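# Unlatch boot-drive carrier and set it in tray

## Task

Swing the boot-drive carrier's latch open (its top end rotates outward and downward), draw the carrier out of its slot in the back panel, and set it resting on the parts tray's floor. No piece of the carrier, the opened latch included, may sit on the top edge of the tray's rim. The tray is loose, and at the end it must lie flat on the table with nothing hanging past the table's edge. The result only counts if it holds up without the robot supporting anything.

## Robot and tools

Robot: one six-joint UF850 arm with a two-finger parallel gripper and a single camera on the wrist, cam_wrist (672x504). The fingers point along the gripper's +z axis and close along its y axis. end_effector_position is the pinch point between the closed pads, about 2 cm short of the fingertips; closing pushes the tips roughly 10 mm further along +z.

Scene frame: origin on the table top under the arm's base, +z up, +y to the left when facing along +x. The base may be slightly tilted. The reported hand position is approximate, worse at long reach.

Joint order, used in every row and every per-joint list: waist (joint1), shoulder (joint2), elbow (joint3), forearm roll (joint4), wrist pitch (joint5), wrist roll (joint6). Stated ranges in rad: waist -6.283 to 6.283, shoulder -2.304 to 2.304, elbow -4.224 to 0.061, forearm roll -6.283 to 6.283, wrist pitch -2.164 to 2.164, wrist roll -6.283 to 6.283. Real ends may differ by up to 0.010 rad.

A row is always 7 numbers in [-1, 1]: six joint offsets in the order above, then the gripper opening. Joint entries are offsets, scaled so 1.0 = 2.036 rad. The opening is absolute: +1 fully open, -1 closed.

execute_actions(actions): actions is a list of actions; each action is a list of 0 to 15 rows, one row per control step of 1/30 s. If fewer than 15 rows are given, the last row is repeated to fill 15 steps. Every row's joint offsets are counted from the joint angles at the beginning of that action, not from the previous row; for a call's first action, that means the last angles reported in this scene. An action that would push a joint more than 0.010 rad outward past its range is rejected; if any action is malformed, or the first one fails that check, the entire call is rejected and nothing moves. A joint commanded past its actual end stops there, and the result may say "joint sent to its limit" (absence of that line proves nothing). An empty list just returns the current state and images.

move(target, speed, blocking): target is one 7-number row; its joint offsets are counted from the Joint positions in the latest result that showed them, not from where the arm happens to be. All joints travel in step, so the hand follows a curve; duration is held between 0.5 and 10 s (longer paths are cut off at 10 s). speed is the peak rate in rad/s of the joint with the longest way to go, 0.01 to 2, default 0.5. The gripper value is sent at the start. Moves do not stop for obstacles; faster contact hits harder, and aiming further beyond a contact presses harder. With blocking=false the result comes after 0.5 s while the arm keeps going; until a result shows it ended, new rows and moves are refused, so use wait or stop. The result adds a "move:" line: ending (done, off_target, moving, held, fault), limits=held or limits=none, and the joint furthest from its target. After a held stretch the arm may suddenly speed up.

wait(seconds): 0 to 10; the arm keeps its last command and a running move continues. stop(): brakes a running move (needs some room); fingers keep moving. zoom_image(camera, region): camera "cam_wrist", region [x0, y0, x1, y1] in image pixels from the top-left, at most 504x504. show_instructions(): shows the reference images. read_manual(section): licence texts only. finished_scene(scene): ends the given scene for good and reports success; call it only once everything is settled without the gripper's help.

Results: end_effector_position (m) and end_effector_quat_wxyz, linear and angular velocities; Joint positions (rad, then finger gap in m, 0.084 when fully open) and Joint velocities; Joint targets, the angles currently being driven toward (these can drift without new commands); grip_measured, the measured opening on the command scale; joint torques (total drive output, offset and noisy, not zero in free air); step readings for action calls, with HELD marking steps that were held back. "joint command not followed" means the clearance check altered or blocked targets. Results with images also give any changed camera numbers.

Drive limits: each joint's target moves at most 3.14 rad/s and reaches that after 0.16 s; per step a target stays within 0.623 rad of the measured angle, and if the targets would place the hand more than 70 mm from its measured spot, all are pulled back. Big offsets therefore may need several actions; an unfinished motion may not complete during a wait, so command the remainder.

Gripping: to hold something, keep commanding an opening well below grip_measured; the lower, the tighter (about 24 N per pad, for objects up to about 6 cm). Sending back grip_measured still squeezes lightly. Fast closing can press harder than that.

Load limits (N m): waist 53.4, shoulder 53.4, elbow 44.5, forearm roll 24, wrist pitch 16.9, wrist roll 16.9, including a held part's weight. Reaching one triggers a torque fault: the arm backs off that joint, freezes for 10 s, and the rest of the call is dropped. Holding loads warms motors; MOTOR HOT appears from 65 °C and at 80 °C an OVER-TEMPERATURE FAULT brakes the arm until it cools.

The arm holds its last command while you compose a reply. Occasional brief tugs may hit a held part or a loose item. Avoid dropping, slamming, hard hits and strong pushes; never knock anything off the table, and keep the loose tray flat and fully on the table.

cam_wrist calibration (pinhole+radial, fovy 42.051°): K=[[655.618, 0, 334.925], [0, 655.618, 251.656], [0, 0, 1]], D=[1.40311, 0.30391, 0, 0, 0.0058784, 1.73229, 0.557026, 0.0238204]; its pose is computed from the joint readings (link wrist_camera_optical: +z forward, +x right, +y down) and may be off by about 0.5° and 2.5 mm.

Each tool is called after "Call:" as name(argument=value, ...), one argument or row to a line, values as JSON.

Reference images:

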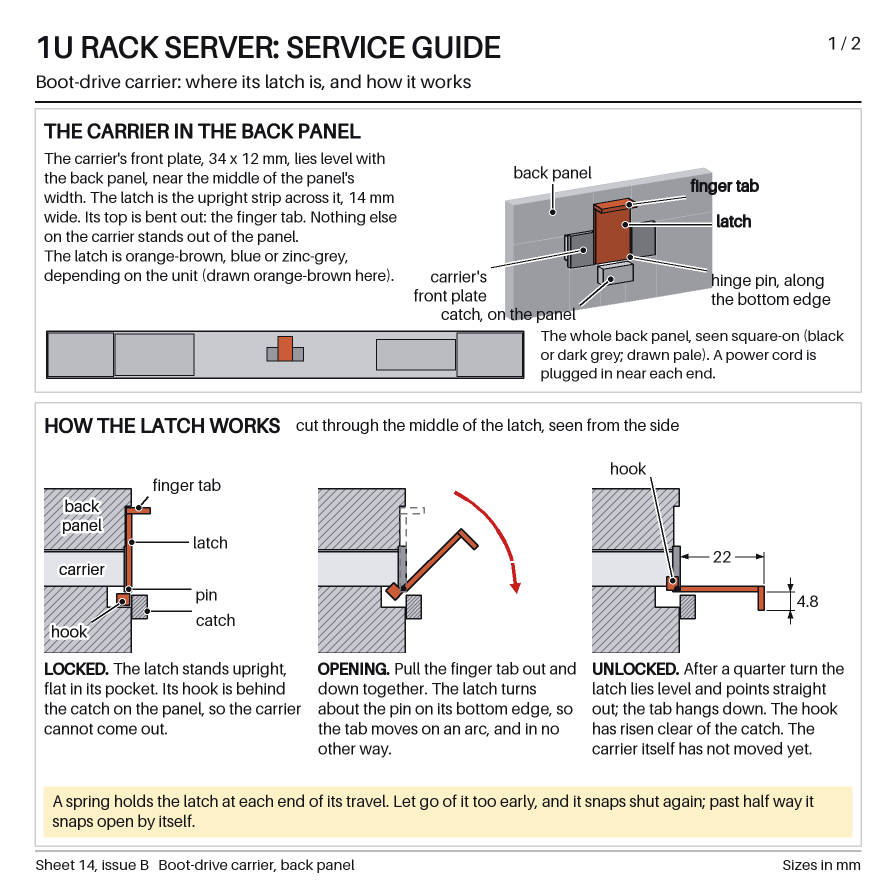

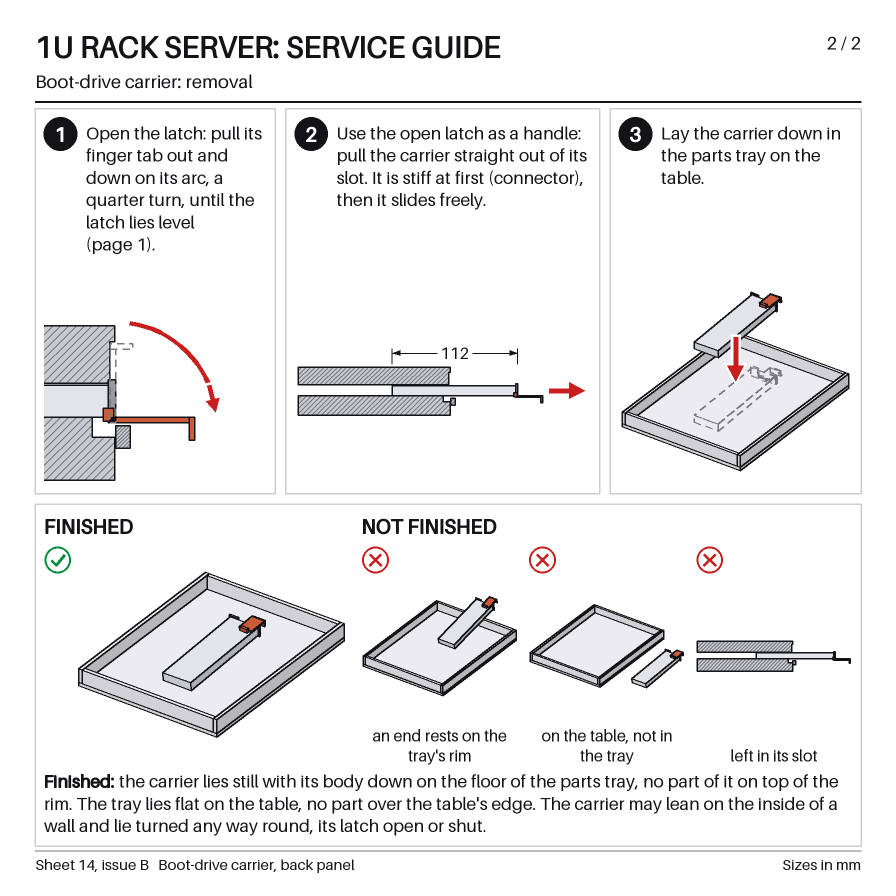

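## Session

I'll start by reading the current state and camera view.

Call:
execute_actions(
  actions=[],
)

Scene clock: 0.00 s.
end_effector_position=(+0.4218, +0.5607, +0.2728) grip_measured=+1.00 end_effector_quat_wxyz=(+0.426, +0.886, -0.139, -0.119) end_effector_velocity=(-0.000, +0.000, +0.000) end_effector_angular_velocity=(-0.000, +0.000, -0.000)
Joint names: [waist, shoulder, elbow, forearm roll, wrist pitch, wrist roll]
Joint positions: [ 0.636 -0.221 -1.478  0.127 -1.487  0.72   0.084]
Joint velocities: [ 0.     0.    -0.     0.    -0.001  0.    -0.   ]
Joint torques (N m, as the arm reports them, + toward a larger angle): no reading
Joint targets: [0.636 -0.221 -1.478 0.127 -1.487 0.720]

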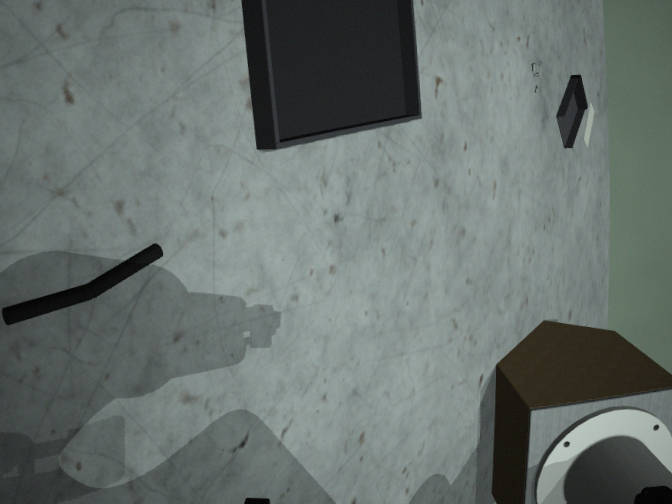

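Call:
move(
  target=[-0.5641,0.2351,0.1291,0.4563,-0.2539,-0.555,1],
  speed=1.0,
)

Scene clock: 121.97 s.
end_effector_position=(+0.3500, +0.5734, +0.6165) grip_measured=+1.00 end_effector_quat_wxyz=(-0.152, +0.988, -0.000, -0.001) end_effector_velocity=(-0.000, +0.000, +0.001) end_effector_angular_velocity=(+0.001, -0.005, +0.001)
Joint names: [waist, shoulder, elbow, forearm roll, wrist pitch, wrist roll]
Joint positions: [-0.512  0.257 -1.216  1.055 -2.004 -0.409  0.084]
Joint velocities: [-0.003  0.002  0.001  0.003  0.    -0.002  0.   ]
Joint torques (N m, as the arm reports them, + toward a larger angle): [ -6.78  -1.04 -11.97   1.15  -0.2    0.88]
Joint targets: [-0.513 0.257 -1.216 1.056 -2.004 -0.410]
move: done; limits=none; farthest joint: the shoulder, 0.001 radians from its target (0.479 radians at the start)
camera_calibration (this result's frames):
cam_wrist: T_world_to_cam=[[0.00907131, -0.963233, -0.268514, 0.740363], [-0.999831, -0.00444971, -0.0178153, 0.437298], [0.0159655, 0.26863, -0.963111, 0.566967], [0, 0, 0, 1]] pos_world=[0.421456, 0.562783, 0.75264]

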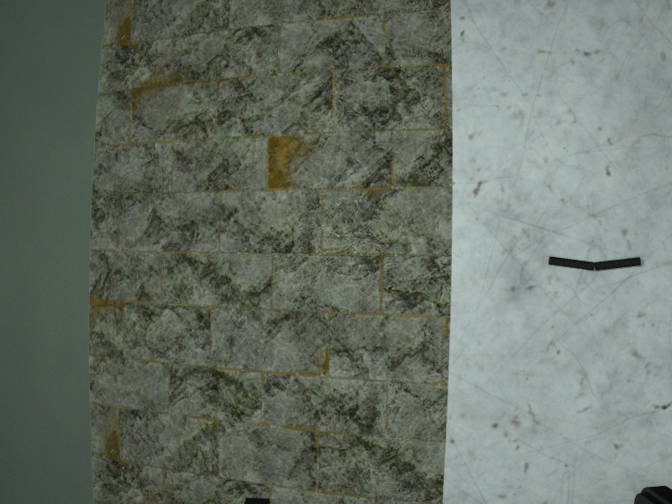

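Call:
move(
  target=[0,0,0,-0.2506,0.3202,-0.094,1],
  speed=1.2,
)

Scene clock: 133.33 s.
end_effector_position=(+0.4281, +0.3968, +0.6422) grip_measured=+1.00 end_effector_quat_wxyz=(+0.226, +0.961, +0.038, +0.156) end_effector_velocity=(+0.000, -0.001, +0.001) end_effector_angular_velocity=(-0.005, -0.001, +0.000)
Joint names: [waist, shoulder, elbow, forearm roll, wrist pitch, wrist roll]
Joint positions: [-0.512  0.257 -1.216  0.546 -1.353 -0.6    0.084]
Joint velocities: [-0.001 -0.    -0.001 -0.003  0.003 -0.001  0.   ]
Joint torques (N m, as the arm reports them, + toward a larger angle): [ -7.04  -0.63 -13.36   0.68   0.39   0.88]
Joint targets: [-0.512 0.257 -1.216 0.545 -1.352 -0.601]
move: done; limits=none; farthest joint: the forearm roll, 0.001 radians from its target (0.511 radians at the start)
camera_calibration (this result's frames):
cam_wrist: T_world_to_cam=[[-0.0000100861, -0.879293, 0.476282, 0.068719], [-0.942505, -0.159161, -0.293857, 0.729132], [0.334192, -0.448901, -0.828736, 0.700118], [0, 0, 0, 1]] pos_world=[0.453237, 0.490758, 0.761744]

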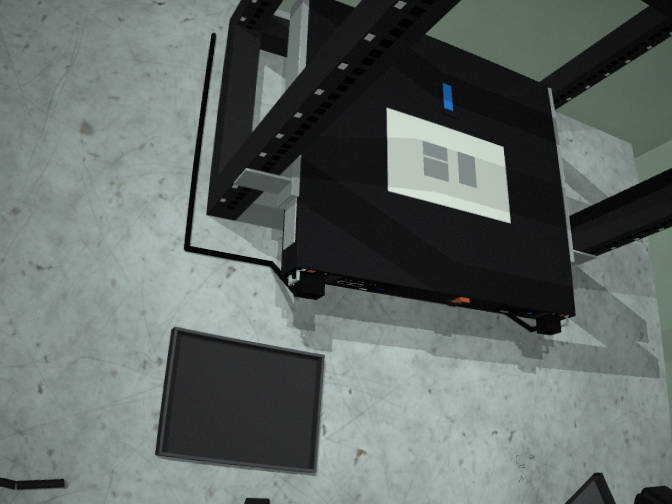

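Call:
zoom_image(
  camera="cam_wrist",
  region=[270,220,610,380],
)

Call:
zoom_image(
  camera="cam_wrist",
  region=[140,310,350,490],
)

Region (270, 220, 610, 380) of cam_wrist's 672x504 image, scaled by 1.482, with more detail than that image has; it fills the top 237 rows of this view, and the rest is white.

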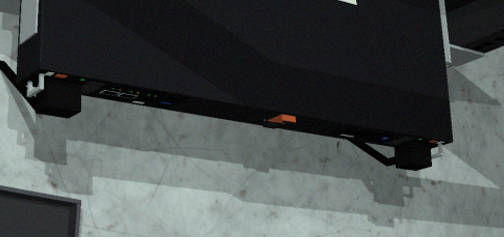

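Region (140, 310, 350, 490) of cam_wrist's 672x504 image, scaled by 2.400, with more detail than that image has; it fills the top 432 rows of this view, and the rest is white.

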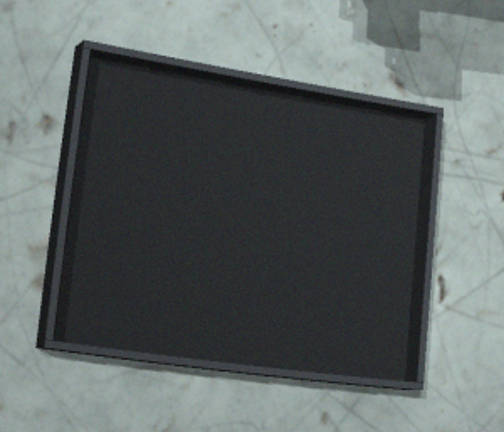

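Call:
move(
  target=[0.0398,-0.6014,-0.0417,0.1942,0.1635,-0.3492,1],
  speed=0.9,
)

Scene clock: 255.87 s.
end_effector_position=(+0.5502, -0.0398, +0.2600) grip_measured=+1.00 end_effector_quat_wxyz=(+0.000, +1.000, +0.000, -0.000) end_effector_velocity=(-0.001, -0.001, -0.002) end_effector_angular_velocity=(+0.001, +0.001, -0.002)
Joint names: [waist, shoulder, elbow, forearm roll, wrist pitch, wrist roll]
Joint positions: [-0.431 -0.967 -1.301  0.941 -1.02  -1.311  0.084]
Joint velocities: [ 0.    -0.003  0.001  0.001  0.001 -0.001 -0.   ]
Joint torques (N m, as the arm reports them, + toward a larger angle): [-24.72  30.2  -16.44   0.42  -0.02   0.83]
Joint targets: [-0.431 -0.967 -1.300 0.941 -1.020 -1.311]
move: done; limits=none; farthest joint: the forearm roll, 0.001 radians from its target (0.396 radians at the start)
camera_calibration (this result's frames):
cam_wrist: T_world_to_cam=[[0.0103116, -0.9994, 0.0330688, -0.0283711], [-0.999799, -0.0108727, -0.016832, 0.627795], [0.0171814, -0.0328886, -0.999311, 0.38195], [0, 0, 0, 1]] pos_world=[0.621399, -0.00896648, 0.393192]

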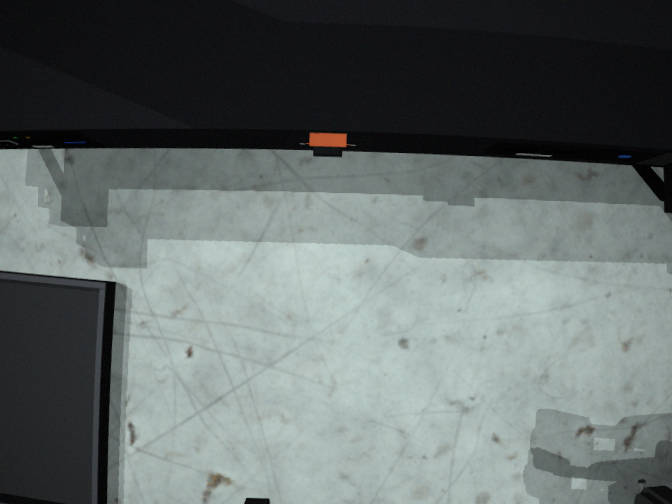

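Call:
zoom_image(
  camera="cam_wrist",
  region=[278,110,378,180],
)

Region (278, 110, 378, 180) of cam_wrist's 672x504 image, scaled by 5.040, with more detail than that image has; it fills the top 353 rows of this view, and the rest is white.

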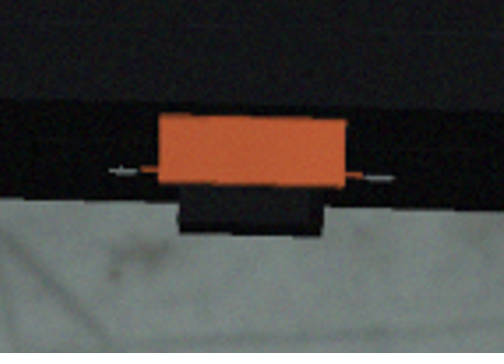

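Call:
move(
  target=[0.0808,-0.0701,-0.1105,0.0444,0.0021,0.0637,-0.45],
  speed=0.3,
)

Scene clock: 312.57 s.
end_effector_position=(+0.6398, -0.0138, +0.1846) grip_measured=-0.47 end_effector_quat_wxyz=(-0.000, +1.000, -0.005, -0.001) end_effector_velocity=(+0.001, +0.001, -0.001) end_effector_angular_velocity=(+0.001, +0.000, -0.001)
Joint names: [waist, shoulder, elbow, forearm roll, wrist pitch, wrist roll]
Joint positions: [-0.267 -1.109 -1.525  1.031 -1.016 -1.182  0.024]
Joint velocities: [ 0.002 -0.001 -0.002  0.002  0.     0.001 -0.   ]
Joint torques (N m, as the arm reports them, + toward a larger angle): [-28.54  34.   -15.92   0.5   -0.2    0.91]
Joint targets: [-0.267 -1.109 -1.526 1.031 -1.016 -1.182]
move: done; limits=none; farthest joint: the waist, 0.001 radians from its target (0.165 radians at the start)
camera_calibration (this result's frames):
cam_wrist: T_world_to_cam=[[0.0000474154, -0.999472, 0.0325057, 0.00584391], [-0.999861, -0.000588797, -0.0166456, 0.716557], [0.016656, -0.0325004, -0.999333, 0.306296], [0, 0, 0, 1]] pos_world=[0.711355, 0.0162175, 0.317829]

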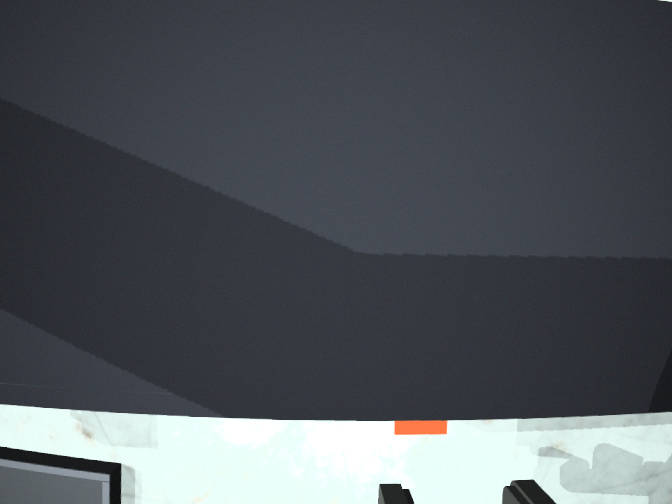

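Call:
zoom_image(
  camera="cam_wrist",
  region=[360,400,570,504],
)

Region (360, 400, 570, 504) of cam_wrist's 672x504 image, scaled by 2.400, with more detail than that image has; it fills the top 250 rows of this view, and the rest is white.

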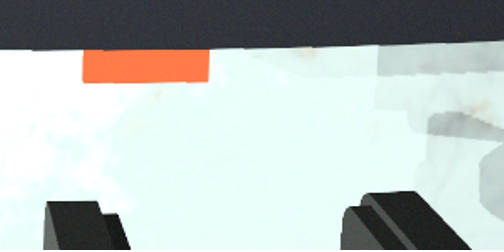

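Call:
move(
  target=[0.01619,-0.00824,-0.00554,0.01415,0.0070,0.00123,-0.45],
  speed=0.06,
)

Call:
zoom_image(
  camera="cam_wrist",
  region=[360,400,570,504],
)

Scene clock: 375.90 s.
end_effector_position=(+0.6465, -0.0065, +0.1641) grip_measured=-0.47 end_effector_quat_wxyz=(+0.000, +1.000, -0.005, -0.001) end_effector_velocity=(+0.000, +0.001, -0.002) end_effector_angular_velocity=(+0.000, +0.001, +0.000)
Joint names: [waist, shoulder, elbow, forearm roll, wrist pitch, wrist roll]
Joint positions: [-0.234 -1.126 -1.536  1.06  -1.002 -1.179  0.024]
Joint velocities: [ 0.004 -0.001 -0.001  0.002  0.001  0.     0.   ]
Joint torques (N m, as the arm reports them, + toward a larger angle): [-26.07  34.28 -14.41   0.67  -0.18   0.67]
Joint targets: [-0.234 -1.126 -1.537 1.060 -1.001 -1.179]
move: done; limits=none; farthest joint: the waist, 0.000 radians from its target (0.033 radians at the start)
camera_calibration (this result's frames):
cam_wrist: T_world_to_cam=[[-0.000121671, -0.999467, 0.0326317, 0.0139112], [-0.999862, -0.000419529, -0.0165778, 0.722944], [0.0165826, -0.0326292, -0.99933, 0.285986], [0, 0, 0, 1]] pos_world=[0.718104, 0.0235386, 0.297325]

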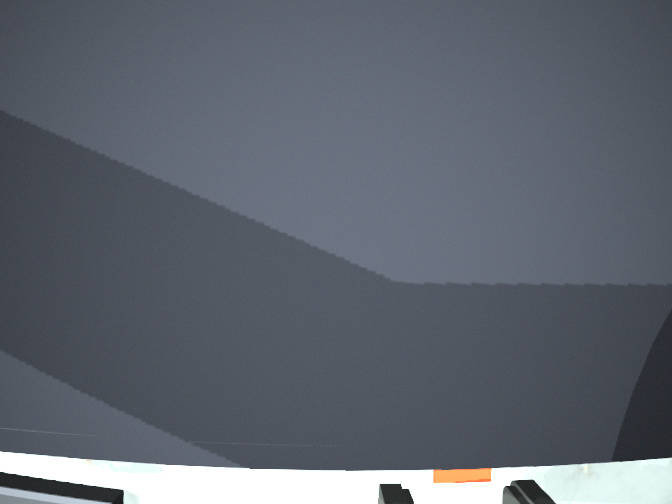

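Region (360, 400, 570, 504) of cam_wrist's 672x504 image, scaled by 2.400, with more detail than that image has; it fills the top 250 rows of this view, and the rest is white.

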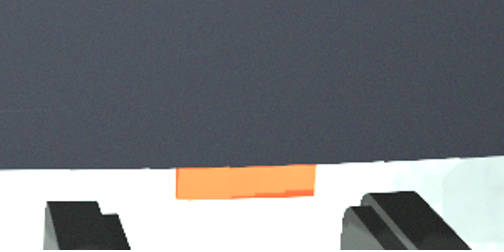

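Call:
move(
  target=[0.00254,-0.00646,-0.01031,-0.00006,-0.0011,0.00451,-0.45],
  speed=0.03,
)

Call:
zoom_image(
  camera="cam_wrist",
  region=[360,400,570,504],
)

Scene clock: 396.17 s.
end_effector_position=(+0.6515, -0.0071, +0.1609) grip_measured=-0.47 end_effector_quat_wxyz=(-0.000, +1.000, -0.005, -0.001) end_effector_velocity=(+0.000, -0.000, -0.000) end_effector_angular_velocity=(+0.000, +0.001, -0.001)
Joint names: [waist, shoulder, elbow, forearm roll, wrist pitch, wrist roll]
Joint positions: [-0.229 -1.139 -1.557  1.059 -1.004 -1.17   0.024]
Joint velocities: [ 0.    -0.002 -0.002 -0.001 -0.     0.001 -0.   ]
Joint torques (N m, as the arm reports them, + toward a larger angle): [-26.01  34.22 -16.99   1.62   0.1    0.59]
Joint targets: [-0.229 -1.139 -1.557 1.059 -1.004 -1.170]
move: done; limits=none; farthest joint: the waist, 0.001 radians from its target (0.005 radians at the start)
camera_calibration (this result's frames):
cam_wrist: T_world_to_cam=[[-0.000290629, -0.999488, 0.031981, 0.0136261], [-0.99987, -0.000225102, -0.0161214, 0.727847], [0.0161203, -0.0319816, -0.999358, 0.282924], [0, 0, 0, 1]] pos_world=[0.723196, 0.0228313, 0.29404]

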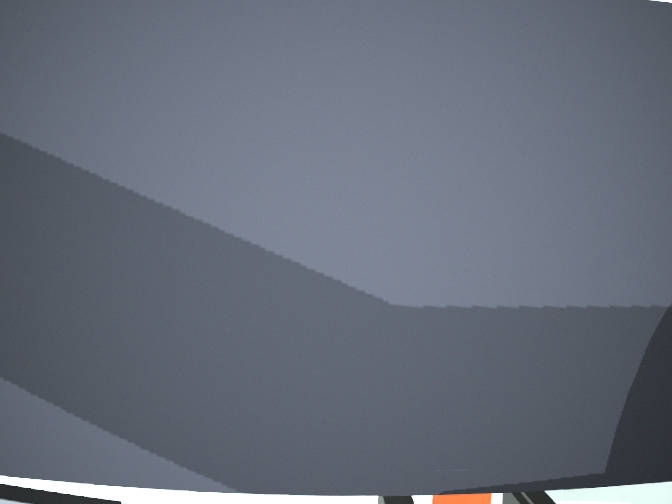

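Region (360, 400, 570, 504) of cam_wrist's 672x504 image, scaled by 2.400, with more detail than that image has; it fills the top 250 rows of this view, and the rest is white.

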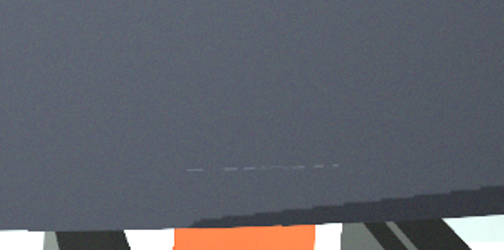

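Call:
execute_actions(
  actions=[
    [[0.0001,-0.0003,-0.0007,-0.0001,-0.0002,0.0004,-0.5],[0.0002,-0.0006,-0.0014,-0.0003,-0.0003,0.0008,-0.52],[0.0003,-0.0009,-0.0021,-0.0004,-0.0005,0.0013,-0.54],[0.0004,-0.0012,-0.0028,-0.0005,-0.0007,0.0017,-0.56],[0.0004,-0.0012,-0.0028,-0.0005,-0.0007,0.0017,-0.58],[0.0004,-0.0012,-0.0028,-0.0005,-0.0007,0.0017,-0.6]],
  ],
)

Call:
zoom_image(
  camera="cam_wrist",
  region=[360,400,570,504],
)

Scene clock: 415.20 s.
end_effector_position=(+0.6523, -0.0070, +0.1604) grip_measured=-0.62 end_effector_quat_wxyz=(-0.001, +1.000, -0.005, -0.002) end_effector_velocity=(+0.001, -0.001, +0.000) end_effector_angular_velocity=(-0.002, -0.002, -0.001)
Joint names: [waist, shoulder, elbow, forearm roll, wrist pitch, wrist roll]
Joint positions: [-0.229 -1.142 -1.561  1.058 -1.006 -1.167  0.017]
Joint velocities: [-0.    -0.001 -0.002  0.     0.002  0.002 -0.   ]
Joint torques (N m, as the arm reports them, + toward a larger angle): [-27.28  38.74 -23.91   5.63   1.61   0.7 ]
Joint targets: [-0.229 -1.141 -1.563 1.058 -1.006 -1.167]
Step readings (joint positions):
0: [-0.229 -1.139 -1.557 1.059 -1.004 -1.170]
1: [-0.229 -1.139 -1.557 1.059 -1.004 -1.170]
2: [-0.229 -1.139 -1.557 1.059 -1.004 -1.170]
4: [-0.229 -1.140 -1.558 1.059 -1.004 -1.169]
8: [-0.229 -1.141 -1.560 1.058 -1.006 -1.168]
15: Joint positions above
camera_calibration (this result's frames):
cam_wrist: T_world_to_cam=[[-0.000905508, -0.999525, 0.0307906, 0.0143159], [-0.999892, 0.000453762, -0.0146754, 0.728402], [0.0146545, -0.0308005, -0.999418, 0.283442], [0, 0, 0, 1]] pos_world=[0.724183, 0.0227087, 0.293526]

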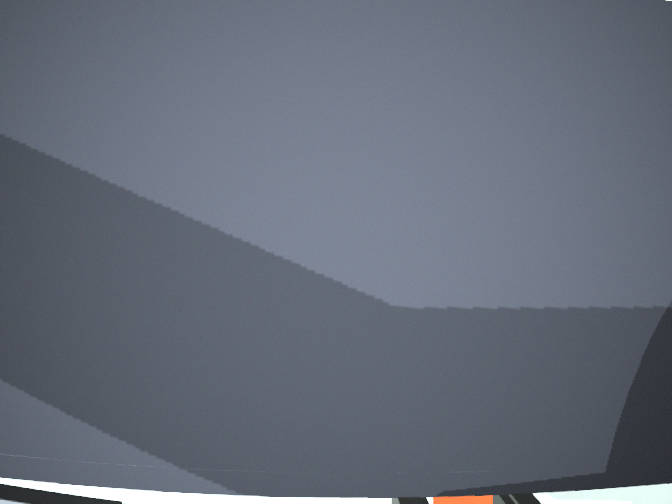

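Region (360, 400, 570, 504) of cam_wrist's 672x504 image, scaled by 2.400, with more detail than that image has; it fills the top 250 rows of this view, and the rest is white.

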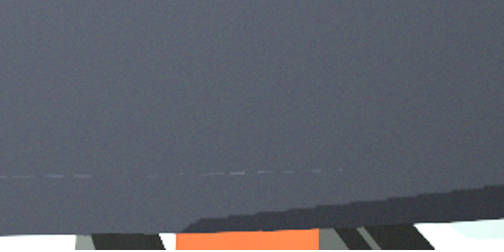

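Call:
execute_actions(
  actions=[
    [[-0.0001,0.0004,0.0009,0.0002,0.0002,-0.0005,-0.6],[-0.0002,0.0008,0.0017,0.0003,0.0004,-0.001,-0.6],[-0.0003,0.0011,0.0023,0.0005,0.0006,-0.0014,-0.6],[-0.0003,0.0011,0.0023,0.0005,0.0006,-0.0014,-0.6],[-0.0003,0.0011,0.0023,0.0005,0.0006,-0.0014,-0.6],[-0.0003,0.0011,0.0023,0.0005,0.0006,-0.0014,-0.62],[-0.0003,0.0011,0.0023,0.0005,0.0006,-0.0014,-0.64],[-0.0003,0.0011,0.0023,0.0005,0.0006,-0.0014,-0.66],[-0.0003,0.0011,0.0023,0.0005,0.0006,-0.0014,-0.68],[-0.0003,0.0011,0.0023,0.0005,0.0006,-0.0014,-0.7],[-0.0003,0.0011,0.0023,0.0005,0.0006,-0.0014,-0.72],[-0.0003,0.0011,0.0023,0.0005,0.0006,-0.0014,-0.74],[-0.0003,0.0011,0.0023,0.0005,0.0006,-0.0014,-0.76],[-0.0003,0.0011,0.0023,0.0005,0.0006,-0.0014,-0.78],[-0.0003,0.0011,0.0023,0.0005,0.0006,-0.0014,-0.8]],
  ],
)

Call:
zoom_image(
  camera="cam_wrist",
  region=[360,400,570,504],
)

Scene clock: 430.60 s.
end_effector_position=(+0.6519, -0.0071, +0.1610) grip_measured=-0.74 end_effector_quat_wxyz=(-0.000, +1.000, -0.005, -0.001) end_effector_velocity=(-0.001, +0.000, +0.000) end_effector_angular_velocity=(+0.001, +0.001, +0.000)
Joint names: [waist, shoulder, elbow, forearm roll, wrist pitch, wrist roll]
Joint positions: [-0.229 -1.139 -1.558  1.059 -1.004 -1.17   0.012]
Joint velocities: [-0.     0.001  0.001 -0.    -0.001 -0.001 -0.   ]
Joint torques (N m, as the arm reports them, + toward a larger angle): [-26.65  38.23 -20.26   3.64   0.45   0.88]
Joint targets: [-0.229 -1.139 -1.557 1.059 -1.005 -1.170]
Step readings (joint positions):
0: [-0.229 -1.141 -1.562 1.058 -1.006 -1.167]
1: [-0.229 -1.141 -1.562 1.058 -1.006 -1.167]
2: [-0.229 -1.141 -1.561 1.058 -1.006 -1.167]
4: [-0.229 -1.141 -1.560 1.058 -1.005 -1.168]
8: [-0.229 -1.140 -1.559 1.059 -1.004 -1.169]
15: Joint positions above
camera_calibration (this result's frames):
cam_wrist: T_world_to_cam=[[-0.000278055, -0.999475, 0.0324074, 0.0135107], [-0.999862, -0.000260012, -0.0165978, 0.728325], [0.0165975, -0.0324076, -0.999337, 0.28277], [0, 0, 0, 1]] pos_world=[0.723535, 0.0228569, 0.294234]

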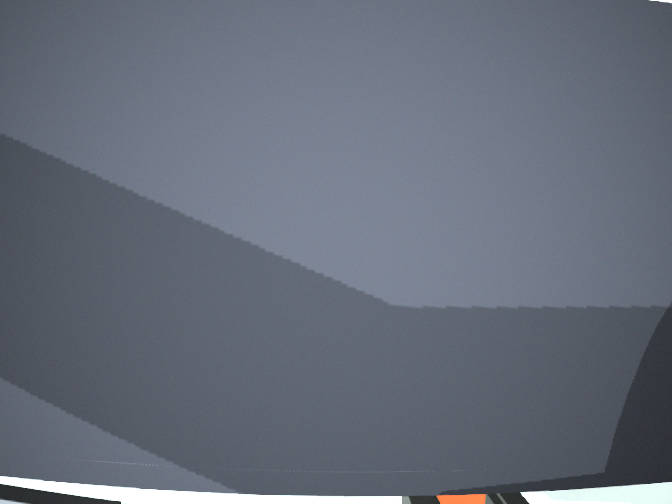

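Region (360, 400, 570, 504) of cam_wrist's 672x504 image, scaled by 2.400, with more detail than that image has; it fills the top 250 rows of this view, and the rest is white.

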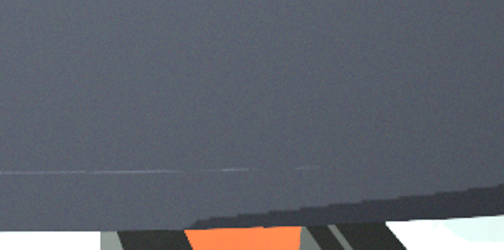

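Call:
execute_actions(
  actions=[],
)

Call:
zoom_image(
  camera="cam_wrist",
  region=[400,464,540,504],
)

Scene clock: 443.80 s.
end_effector_position=(+0.6511, -0.0070, +0.1606) grip_measured=-0.74 end_effector_quat_wxyz=(-0.001, +1.000, -0.005, -0.001) end_effector_velocity=(+0.000, +0.000, -0.000) end_effector_angular_velocity=(-0.001, +0.000, +0.000)
Joint names: [waist, shoulder, elbow, forearm roll, wrist pitch, wrist roll]
Joint positions: [-0.229 -1.139 -1.557  1.059 -1.005 -1.17   0.011]
Joint velocities: [ 0.    -0.    -0.    -0.     0.001 -0.    -0.   ]
Joint torques (N m, as the arm reports them, + toward a larger angle): [-25.62  35.13 -14.09  -0.46  -1.06   0.72]
Joint targets: [-0.229 -1.139 -1.557 1.059 -1.005 -1.170]
camera_calibration (this result's frames):
cam_wrist: T_world_to_cam=[[-0.000802974, -0.99952, 0.0309682, 0.014222], [-0.999889, 0.000341848, -0.0148927, 0.727265], [0.014875, -0.0309767, -0.999409, 0.283455], [0, 0, 0, 1]] pos_world=[0.722979, 0.022747, 0.293678]

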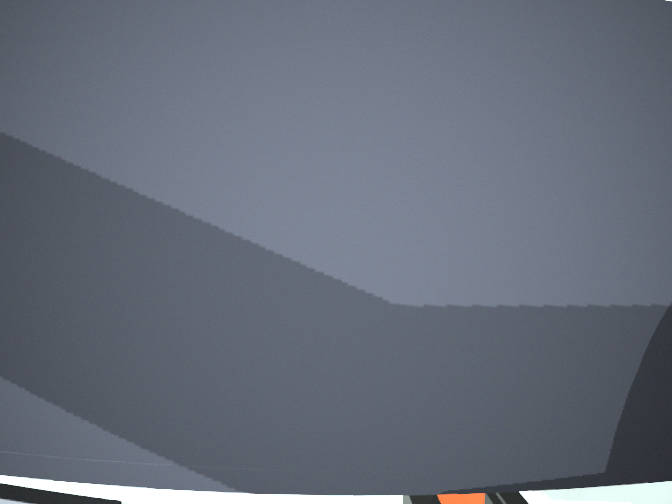

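Region (400, 464, 540, 504) of cam_wrist's 672x504 image, scaled by 3.600, with more detail than that image has; it fills the top 144 rows of this view, and the rest is white.

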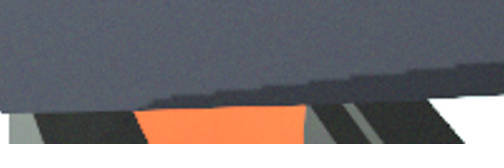

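Call:
execute_actions(
  actions=[
    [[0,0,0,0,0,0,-0.52],[0,0,0,0,0,0,-0.52],[0,0,0,0,0,0,-0.52],[0,0,0,0,0,0,-0.52],[0,0,0,0,0,0,-0.52],[0,0,0,0,0,0,-0.52],[0,0,0,0,0,0,-0.52],[0.0003,-0.0003,0.0001,0.0005,0.0003,-0.0003,-0.52],[0.0007,-0.0005,0.0002,0.0009,0.0006,-0.0006,-0.52],[0.001,-0.0008,0.0003,0.0014,0.0009,-0.0009,-0.52],[0.0013,-0.001,0.0004,0.0018,0.0012,-0.0011,-0.52],[0.0017,-0.0013,0.0005,0.0023,0.0015,-0.0014,-0.52],[0.002,-0.0016,0.0006,0.0027,0.0018,-0.0017,-0.52],[0.0023,-0.0018,0.0007,0.0032,0.0021,-0.002,-0.52],[0.00265,-0.0021,0.0008,0.0036,0.0024,-0.0023,-0.52]],
  ],
)

Call:
wait(
  seconds=0.5,
)

Call:
zoom_image(
  camera="cam_wrist",
  region=[400,464,540,504],
)

Scene clock: 463.03 s.
end_effector_position=(+0.6508, -0.0070, +0.1581) grip_measured=-0.54 end_effector_quat_wxyz=(-0.001, +1.000, -0.005, -0.001) end_effector_velocity=(-0.002, -0.001, -0.017) end_effector_angular_velocity=(-0.001, -0.000, -0.002)
Joint names: [waist, shoulder, elbow, forearm roll, wrist pitch, wrist roll]
Joint positions: [-0.227 -1.141 -1.556  1.062 -1.003 -1.172  0.02 ]
Joint velocities: [ 0.017 -0.015  0.005  0.025  0.016 -0.015  0.   ]
Joint torques (N m, as the arm reports them, + toward a larger angle): [-28.53  34.54 -15.79   1.16  -0.44   0.78]
Joint targets: [-0.224 -1.144 -1.555 1.066 -1.000 -1.174]
Step readings (joint positions):
0: [-0.229 -1.139 -1.557 1.059 -1.005 -1.170]
1: [-0.229 -1.139 -1.557 1.059 -1.005 -1.170]
2: [-0.229 -1.139 -1.557 1.059 -1.006 -1.170]
4: [-0.229 -1.139 -1.556 1.059 -1.007 -1.170]
8: [-0.229 -1.139 -1.556 1.059 -1.006 -1.170]
15: Joint positions above
camera_calibration (this result's frames):
cam_wrist: T_world_to_cam=[[-0.000865988, -0.999524, 0.0308512, 0.0144049], [-0.999892, 0.000412276, -0.0147098, 0.726914], [0.01469, -0.0308606, -0.999416, 0.281091], [0, 0, 0, 1]] pos_world=[0.722719, 0.022773, 0.291175]

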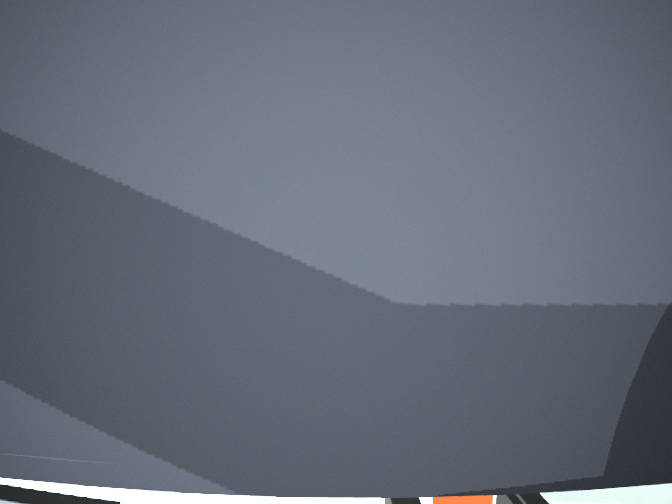

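Scene clock: 463.53 s.
end_effector_position=(+0.6506, -0.0070, +0.1556) grip_measured=-0.54 end_effector_quat_wxyz=(-0.001, +1.000, -0.005, -0.001) end_effector_velocity=(-0.000, -0.000, -0.000) end_effector_angular_velocity=(+0.000, +0.000, -0.000)
Joint names: [waist, shoulder, elbow, forearm roll, wrist pitch, wrist roll]
Joint positions: [-0.224 -1.144 -1.555  1.066 -1.    -1.174  0.02 ]
Joint velocities: [ 0.    -0.     0.001  0.     0.    -0.001 -0.   ]
Joint torques (N m, as the arm reports them, + toward a larger angle): [-26.75  34.6  -14.78  -0.29  -0.05   0.67]
Joint targets: [-0.224 -1.144 -1.555 1.066 -1.000 -1.174]
wait: 0.50 s; at rest by 0.27 s
camera_calibration (this result's frames):
cam_wrist: T_world_to_cam=[[-0.000847134, -0.999514, 0.0311524, 0.0143461], [-0.999891, 0.000386791, -0.0147802, 0.726669], [0.014761, -0.0311616, -0.999405, 0.278546], [0, 0, 0, 1]] pos_world=[0.72249, 0.022738, 0.288673]

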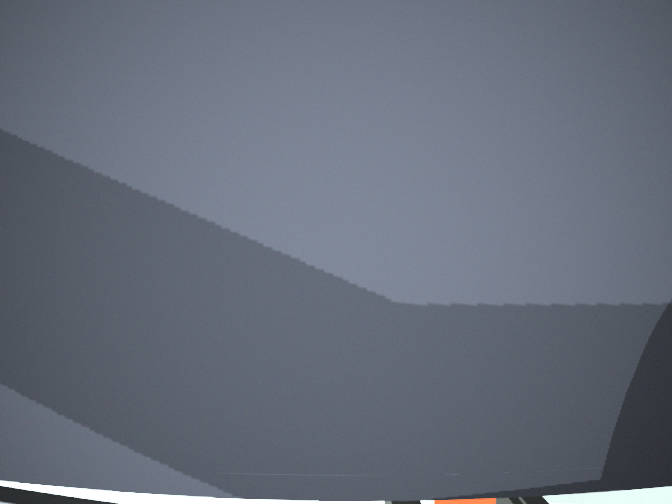

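Region (400, 464, 540, 504) of cam_wrist's 672x504 image, scaled by 3.600, with more detail than that image has; it fills the top 144 rows of this view, and the rest is white.

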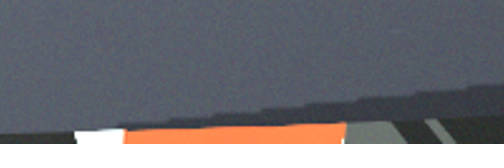

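Call:
execute_actions(
  actions=[
    [[-0.0002,-0.0006,-0.0008,-0.0002,-0.0001,0.0001,-0.52],[-0.0004,-0.00125,-0.0015,-0.0004,-0.0003,0.0002,-0.52],[-0.0004,-0.00125,-0.0015,-0.0004,-0.0003,0.0002,-0.52],[-0.0004,-0.00125,-0.0015,-0.0004,-0.0003,0.0002,-0.54],[-0.0004,-0.00125,-0.0015,-0.0004,-0.0003,0.0002,-0.56],[-0.0004,-0.00125,-0.0015,-0.0004,-0.0003,0.0002,-0.58],[-0.0004,-0.00125,-0.0015,-0.0004,-0.0003,0.0002,-0.6],[-0.0004,-0.00125,-0.0015,-0.0004,-0.0003,0.0002,-0.62],[-0.0004,-0.00125,-0.0015,-0.0004,-0.0003,0.0002,-0.64],[-0.0004,-0.00125,-0.0015,-0.0004,-0.0003,0.0002,-0.66],[-0.0004,-0.00125,-0.0015,-0.0004,-0.0003,0.0002,-0.68],[-0.0004,-0.00125,-0.0015,-0.0004,-0.0003,0.0002,-0.7],[-0.0004,-0.00125,-0.0015,-0.0004,-0.0003,0.0002,-0.73],[-0.0004,-0.00125,-0.0015,-0.0004,-0.0003,0.0002,-0.76],[-0.0004,-0.00125,-0.0015,-0.0004,-0.0003,0.0002,-0.8]],
  ],
)

Call:
wait(
  seconds=0.5,
)

Call:
zoom_image(
  camera="cam_wrist",
  region=[400,464,540,504],
)

Scene clock: 483.23 s.
end_effector_position=(+0.6510, -0.0080, +0.1555) grip_measured=-0.74 end_effector_quat_wxyz=(-0.001, +1.000, -0.005, -0.001) end_effector_velocity=(-0.000, -0.001, -0.001) end_effector_angular_velocity=(-0.001, +0.001, -0.000)
Joint names: [waist, shoulder, elbow, forearm roll, wrist pitch, wrist roll]
Joint positions: [-0.225 -1.146 -1.558  1.065 -1.001 -1.174  0.011]
Joint velocities: [ 0.    -0.001  0.    -0.     0.002 -0.    -0.019]
Joint torques (N m, as the arm reports them, + toward a larger angle): [-28.13  33.8  -15.33   0.14  -0.4    0.71]
Joint targets: [-0.225 -1.146 -1.558 1.065 -1.001 -1.174]
Step readings (joint positions):
0: [-0.224 -1.144 -1.555 1.066 -1.000 -1.174]
1: [-0.224 -1.144 -1.555 1.066 -1.000 -1.174]
2: [-0.224 -1.144 -1.555 1.066 -1.000 -1.174]
4: [-0.224 -1.145 -1.556 1.066 -1.001 -1.174]
8: [-0.225 -1.146 -1.558 1.065 -1.001 -1.174]
15: Joint positions above
camera_calibration (this result's frames):
cam_wrist: T_world_to_cam=[[-0.00097452, -0.99952, 0.0309498, 0.0135051], [-0.999891, 0.000518201, -0.0147485, 0.726996], [0.0147253, -0.0309608, -0.999412, 0.278504], [0, 0, 0, 1]] pos_world=[0.722829, 0.0217446, 0.288645]

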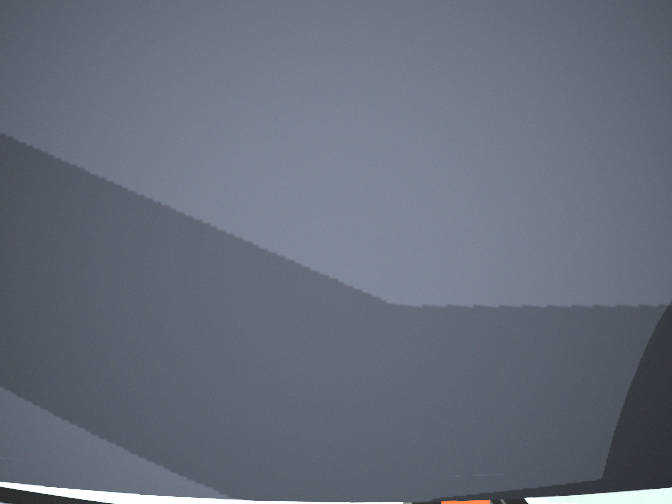

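Scene clock: 483.73 s.
end_effector_position=(+0.6510, -0.0080, +0.1556) grip_measured=-0.75 end_effector_quat_wxyz=(-0.001, +1.000, -0.005, -0.001) end_effector_velocity=(+0.000, -0.001, +0.000) end_effector_angular_velocity=(+0.000, -0.000, -0.000)
Joint names: [waist, shoulder, elbow, forearm roll, wrist pitch, wrist roll]
Joint positions: [-0.225 -1.146 -1.558  1.065 -1.001 -1.174  0.011]
Joint velocities: [-0.001 -0.001 -0.001 -0.    -0.     0.     0.   ]
Joint torques (N m, as the arm reports them, + toward a larger angle): [-26.53  35.16 -16.38   0.6   -0.1    0.93]
Joint targets: [-0.225 -1.146 -1.558 1.065 -1.001 -1.174]
wait: 0.50 s; at rest by 0.17 s
camera_calibration (this result's frames):
cam_wrist: T_world_to_cam=[[-0.000989293, -0.999518, 0.0310173, 0.0134608], [-0.99989, 0.000530201, -0.0148058, 0.727027], [0.0147823, -0.0310286, -0.999409, 0.278482], [0, 0, 0, 1]] pos_world=[0.722844, 0.0217097, 0.288664]

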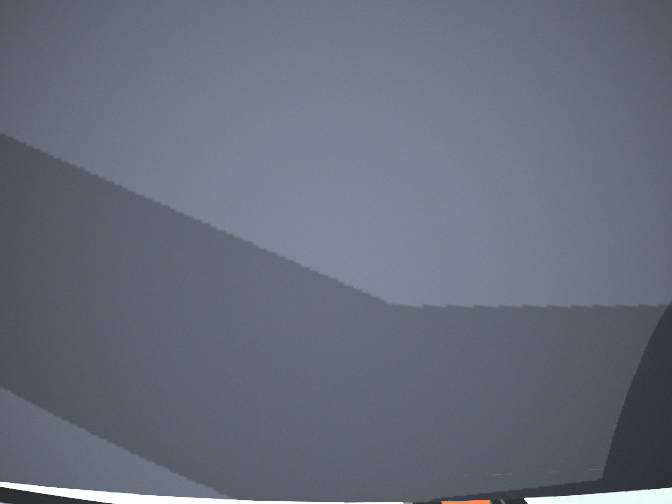

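Region (400, 464, 540, 504) of cam_wrist's 672x504 image, scaled by 3.600, with more detail than that image has; it fills the top 144 rows of this view, and the rest is white.

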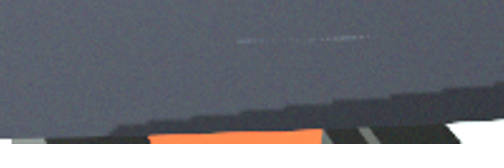

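Call:
move(
  target=[-0.00042,0.00446,0.01263,0.00401,0.00406,-0.00835,-0.92],
  speed=0.03,
)

Call:
zoom_image(
  camera="cam_wrist",
  region=[380,424,560,504],
)

Scene clock: 502.47 s.
end_effector_position=(+0.6440, -0.0083, +0.1537) grip_measured=-0.75 end_effector_quat_wxyz=(-0.000, +1.000, -0.005, -0.002) end_effector_velocity=(-0.000, -0.000, -0.000) end_effector_angular_velocity=(-0.002, -0.001, -0.000)
Joint names: [waist, shoulder, elbow, forearm roll, wrist pitch, wrist roll]
Joint positions: [-0.226 -1.137 -1.533  1.073 -0.993 -1.191  0.011]
Joint velocities: [ 0.     0.001  0.002  0.001  0.002 -0.001 -0.   ]
Joint torques (N m, as the arm reports them, + toward a larger angle): [-26.2   33.66 -15.17   0.53  -0.16   1.  ]
Joint targets: [-0.226 -1.137 -1.532 1.073 -0.993 -1.191]
move: done; limits=none; farthest joint: the waist, 0.000 radians from its target (0.001 radians at the start)
camera_calibration (this result's frames):
cam_wrist: T_world_to_cam=[[-0.00117838, -0.999499, 0.0316195, 0.0133072], [-0.999894, 0.000719707, -0.0145134, 0.719954], [0.0144834, -0.0316333, -0.999395, 0.276868], [0, 0, 0, 1]] pos_world=[0.715884, 0.0215406, 0.286729]

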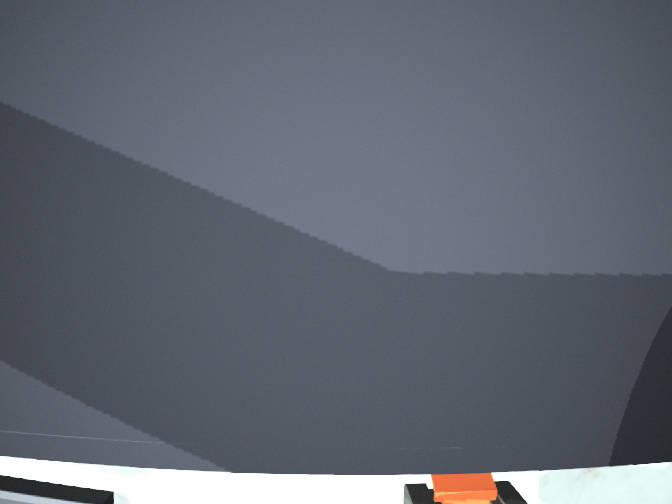

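Region (380, 424, 560, 504) of cam_wrist's 672x504 image, scaled by 2.800, with more detail than that image has.

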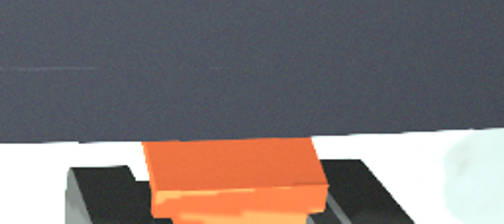

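Call:
move(
  target=[0.00151,0.00265,0.01097,0.00561,0.0048,-0.00803,-0.92],
  speed=0.04,
)

Call:
move(
  target=[0.00262,0.00032,0.0075,0.00587,0.0046,-0.0066,-0.92],
  speed=0.03,
)

Call:
zoom_image(
  camera="cam_wrist",
  region=[380,404,560,504],
)

Scene clock: 512.17 s.
end_effector_position=(+0.6379, -0.0082, +0.1491) grip_measured=-0.75 end_effector_quat_wxyz=(+0.000, +1.000, -0.006, -0.002) end_effector_velocity=(-0.001, -0.000, +0.000) end_effector_angular_velocity=(+0.002, +0.000, -0.001)
Joint names: [waist, shoulder, elbow, forearm roll, wrist pitch, wrist roll]
Joint positions: [-0.222 -1.132 -1.511  1.085 -0.983 -1.207  0.011]
Joint velocities: [-0.001  0.     0.003  0.001 -0.001 -0.002 -0.   ]
Joint torques (N m, as the arm reports them, + toward a larger angle): [-27.87  33.32 -14.41  -0.43  -0.17   0.98]
Joint targets: [-0.222 -1.132 -1.510 1.085 -0.983 -1.207]
move: done; limits=none; farthest joint: the waist, 0.000 radians from its target (0.003 radians at the start)
camera_calibration (this result's frames):
cam_wrist: T_world_to_cam=[[-0.00156588, -0.999462, 0.0327726, 0.0136256], [-0.999899, 0.00110254, -0.0141512, 0.713772], [0.0141075, -0.0327914, -0.999363, 0.272642], [0, 0, 0, 1]] pos_world=[0.709875, 0.0217716, 0.282123]

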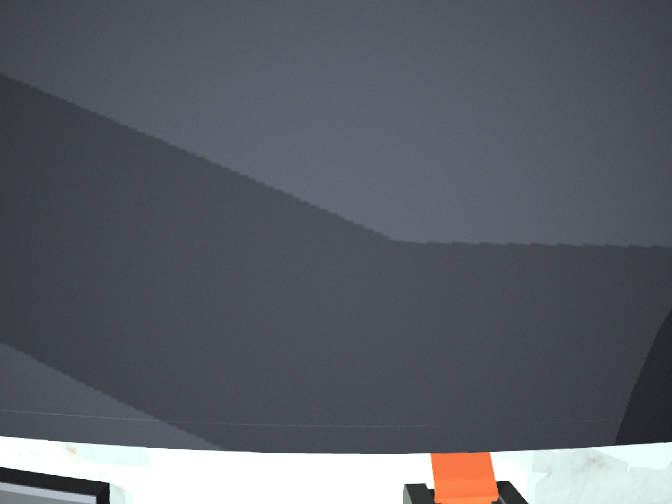

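Scene clock: 513.00 s.
end_effector_position=(+0.6337, -0.0082, +0.1433) grip_measured=-0.74 end_effector_quat_wxyz=(+0.001, +1.000, -0.006, -0.002) end_effector_velocity=(-0.001, -0.000, -0.001) end_effector_angular_velocity=(+0.001, +0.001, -0.002)
Joint names: [waist, shoulder, elbow, forearm roll, wrist pitch, wrist roll]
Joint positions: [-0.217 -1.131 -1.496  1.097 -0.974 -1.22   0.012]
Joint velocities: [ 0.001 -0.     0.003  0.002  0.001 -0.002 -0.   ]
Joint torques (N m, as the arm reports them, + toward a larger angle): [-29.09  33.16 -14.88  -0.82  -0.22   0.79]
Joint targets: [-0.217 -1.131 -1.495 1.097 -0.974 -1.220]
move: done; limits=none; farthest joint: the waist, 0.000 radians from its target (0.006 radians at the start)
camera_calibration (this result's frames):
cam_wrist: T_world_to_cam=[[-0.00183702, -0.999416, 0.034133, 0.0138024], [-0.999903, 0.00136359, -0.0138883, 0.709461], [0.0138336, -0.0341551, -0.999321, 0.267014], [0, 0, 0, 1]] pos_world=[0.705724, 0.0219469, 0.276215]

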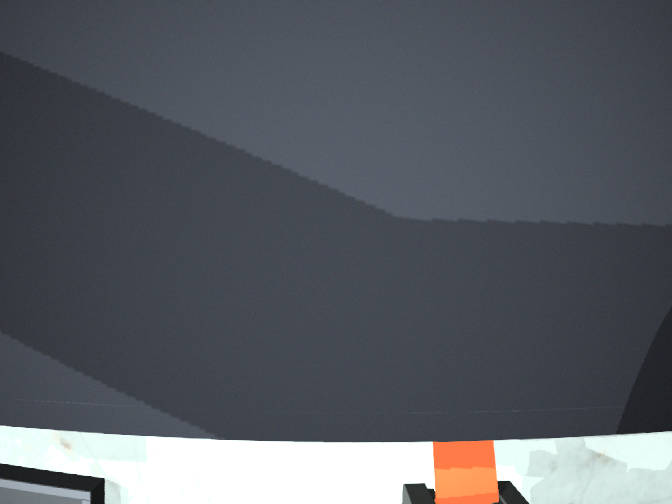

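Region (380, 404, 560, 504) of cam_wrist's 672x504 image, scaled by 2.800, with more detail than that image has.

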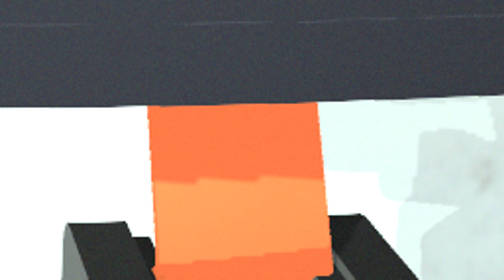

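Call:
move(
  target=[0.00631,-0.00472,0.00164,0.00834,0.00546,-0.00489,-0.92],
  speed=0.025,
)

Call:
zoom_image(
  camera="cam_wrist",
  region=[380,404,560,504],
)

Scene clock: 524.23 s.
end_effector_position=(+0.6322, -0.0081, +0.1321) grip_measured=-0.72 end_effector_quat_wxyz=(+0.002, +1.000, -0.006, -0.002) end_effector_velocity=(+0.000, +0.000, -0.001) end_effector_angular_velocity=(+0.000, -0.000, +0.000)
Joint names: [waist, shoulder, elbow, forearm roll, wrist pitch, wrist roll]
Joint positions: [-0.204 -1.141 -1.493  1.113 -0.963 -1.23   0.012]
Joint velocities: [ 0.001 -0.     0.     0.001  0.    -0.001  0.   ]
Joint torques (N m, as the arm reports them, + toward a larger angle): [-27.35  38.4  -16.69   1.72   0.48   0.62]
Joint targets: [-0.204 -1.141 -1.493 1.114 -0.963 -1.230]
move: done; limits=none; farthest joint: the forearm roll, 0.001 radians from its target (0.017 radians at the start)
camera_calibration (this result's frames):
cam_wrist: T_world_to_cam=[[-0.00260631, -0.999358, 0.0357357, 0.0144711], [-0.999914, 0.00214579, -0.0129189, 0.707688], [0.0128339, -0.0357663, -0.999278, 0.256514], [0, 0, 0, 1]] pos_world=[0.704373, 0.0221178, 0.264954]

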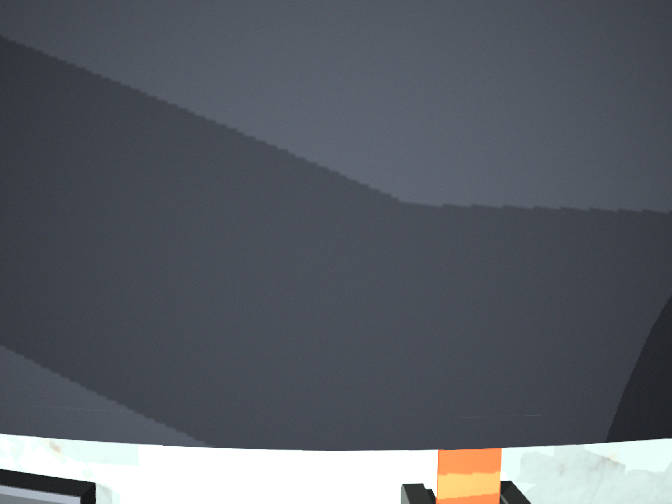

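Region (380, 404, 560, 504) of cam_wrist's 672x504 image, scaled by 2.800, with more detail than that image has.

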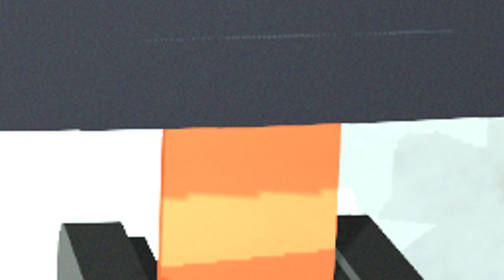

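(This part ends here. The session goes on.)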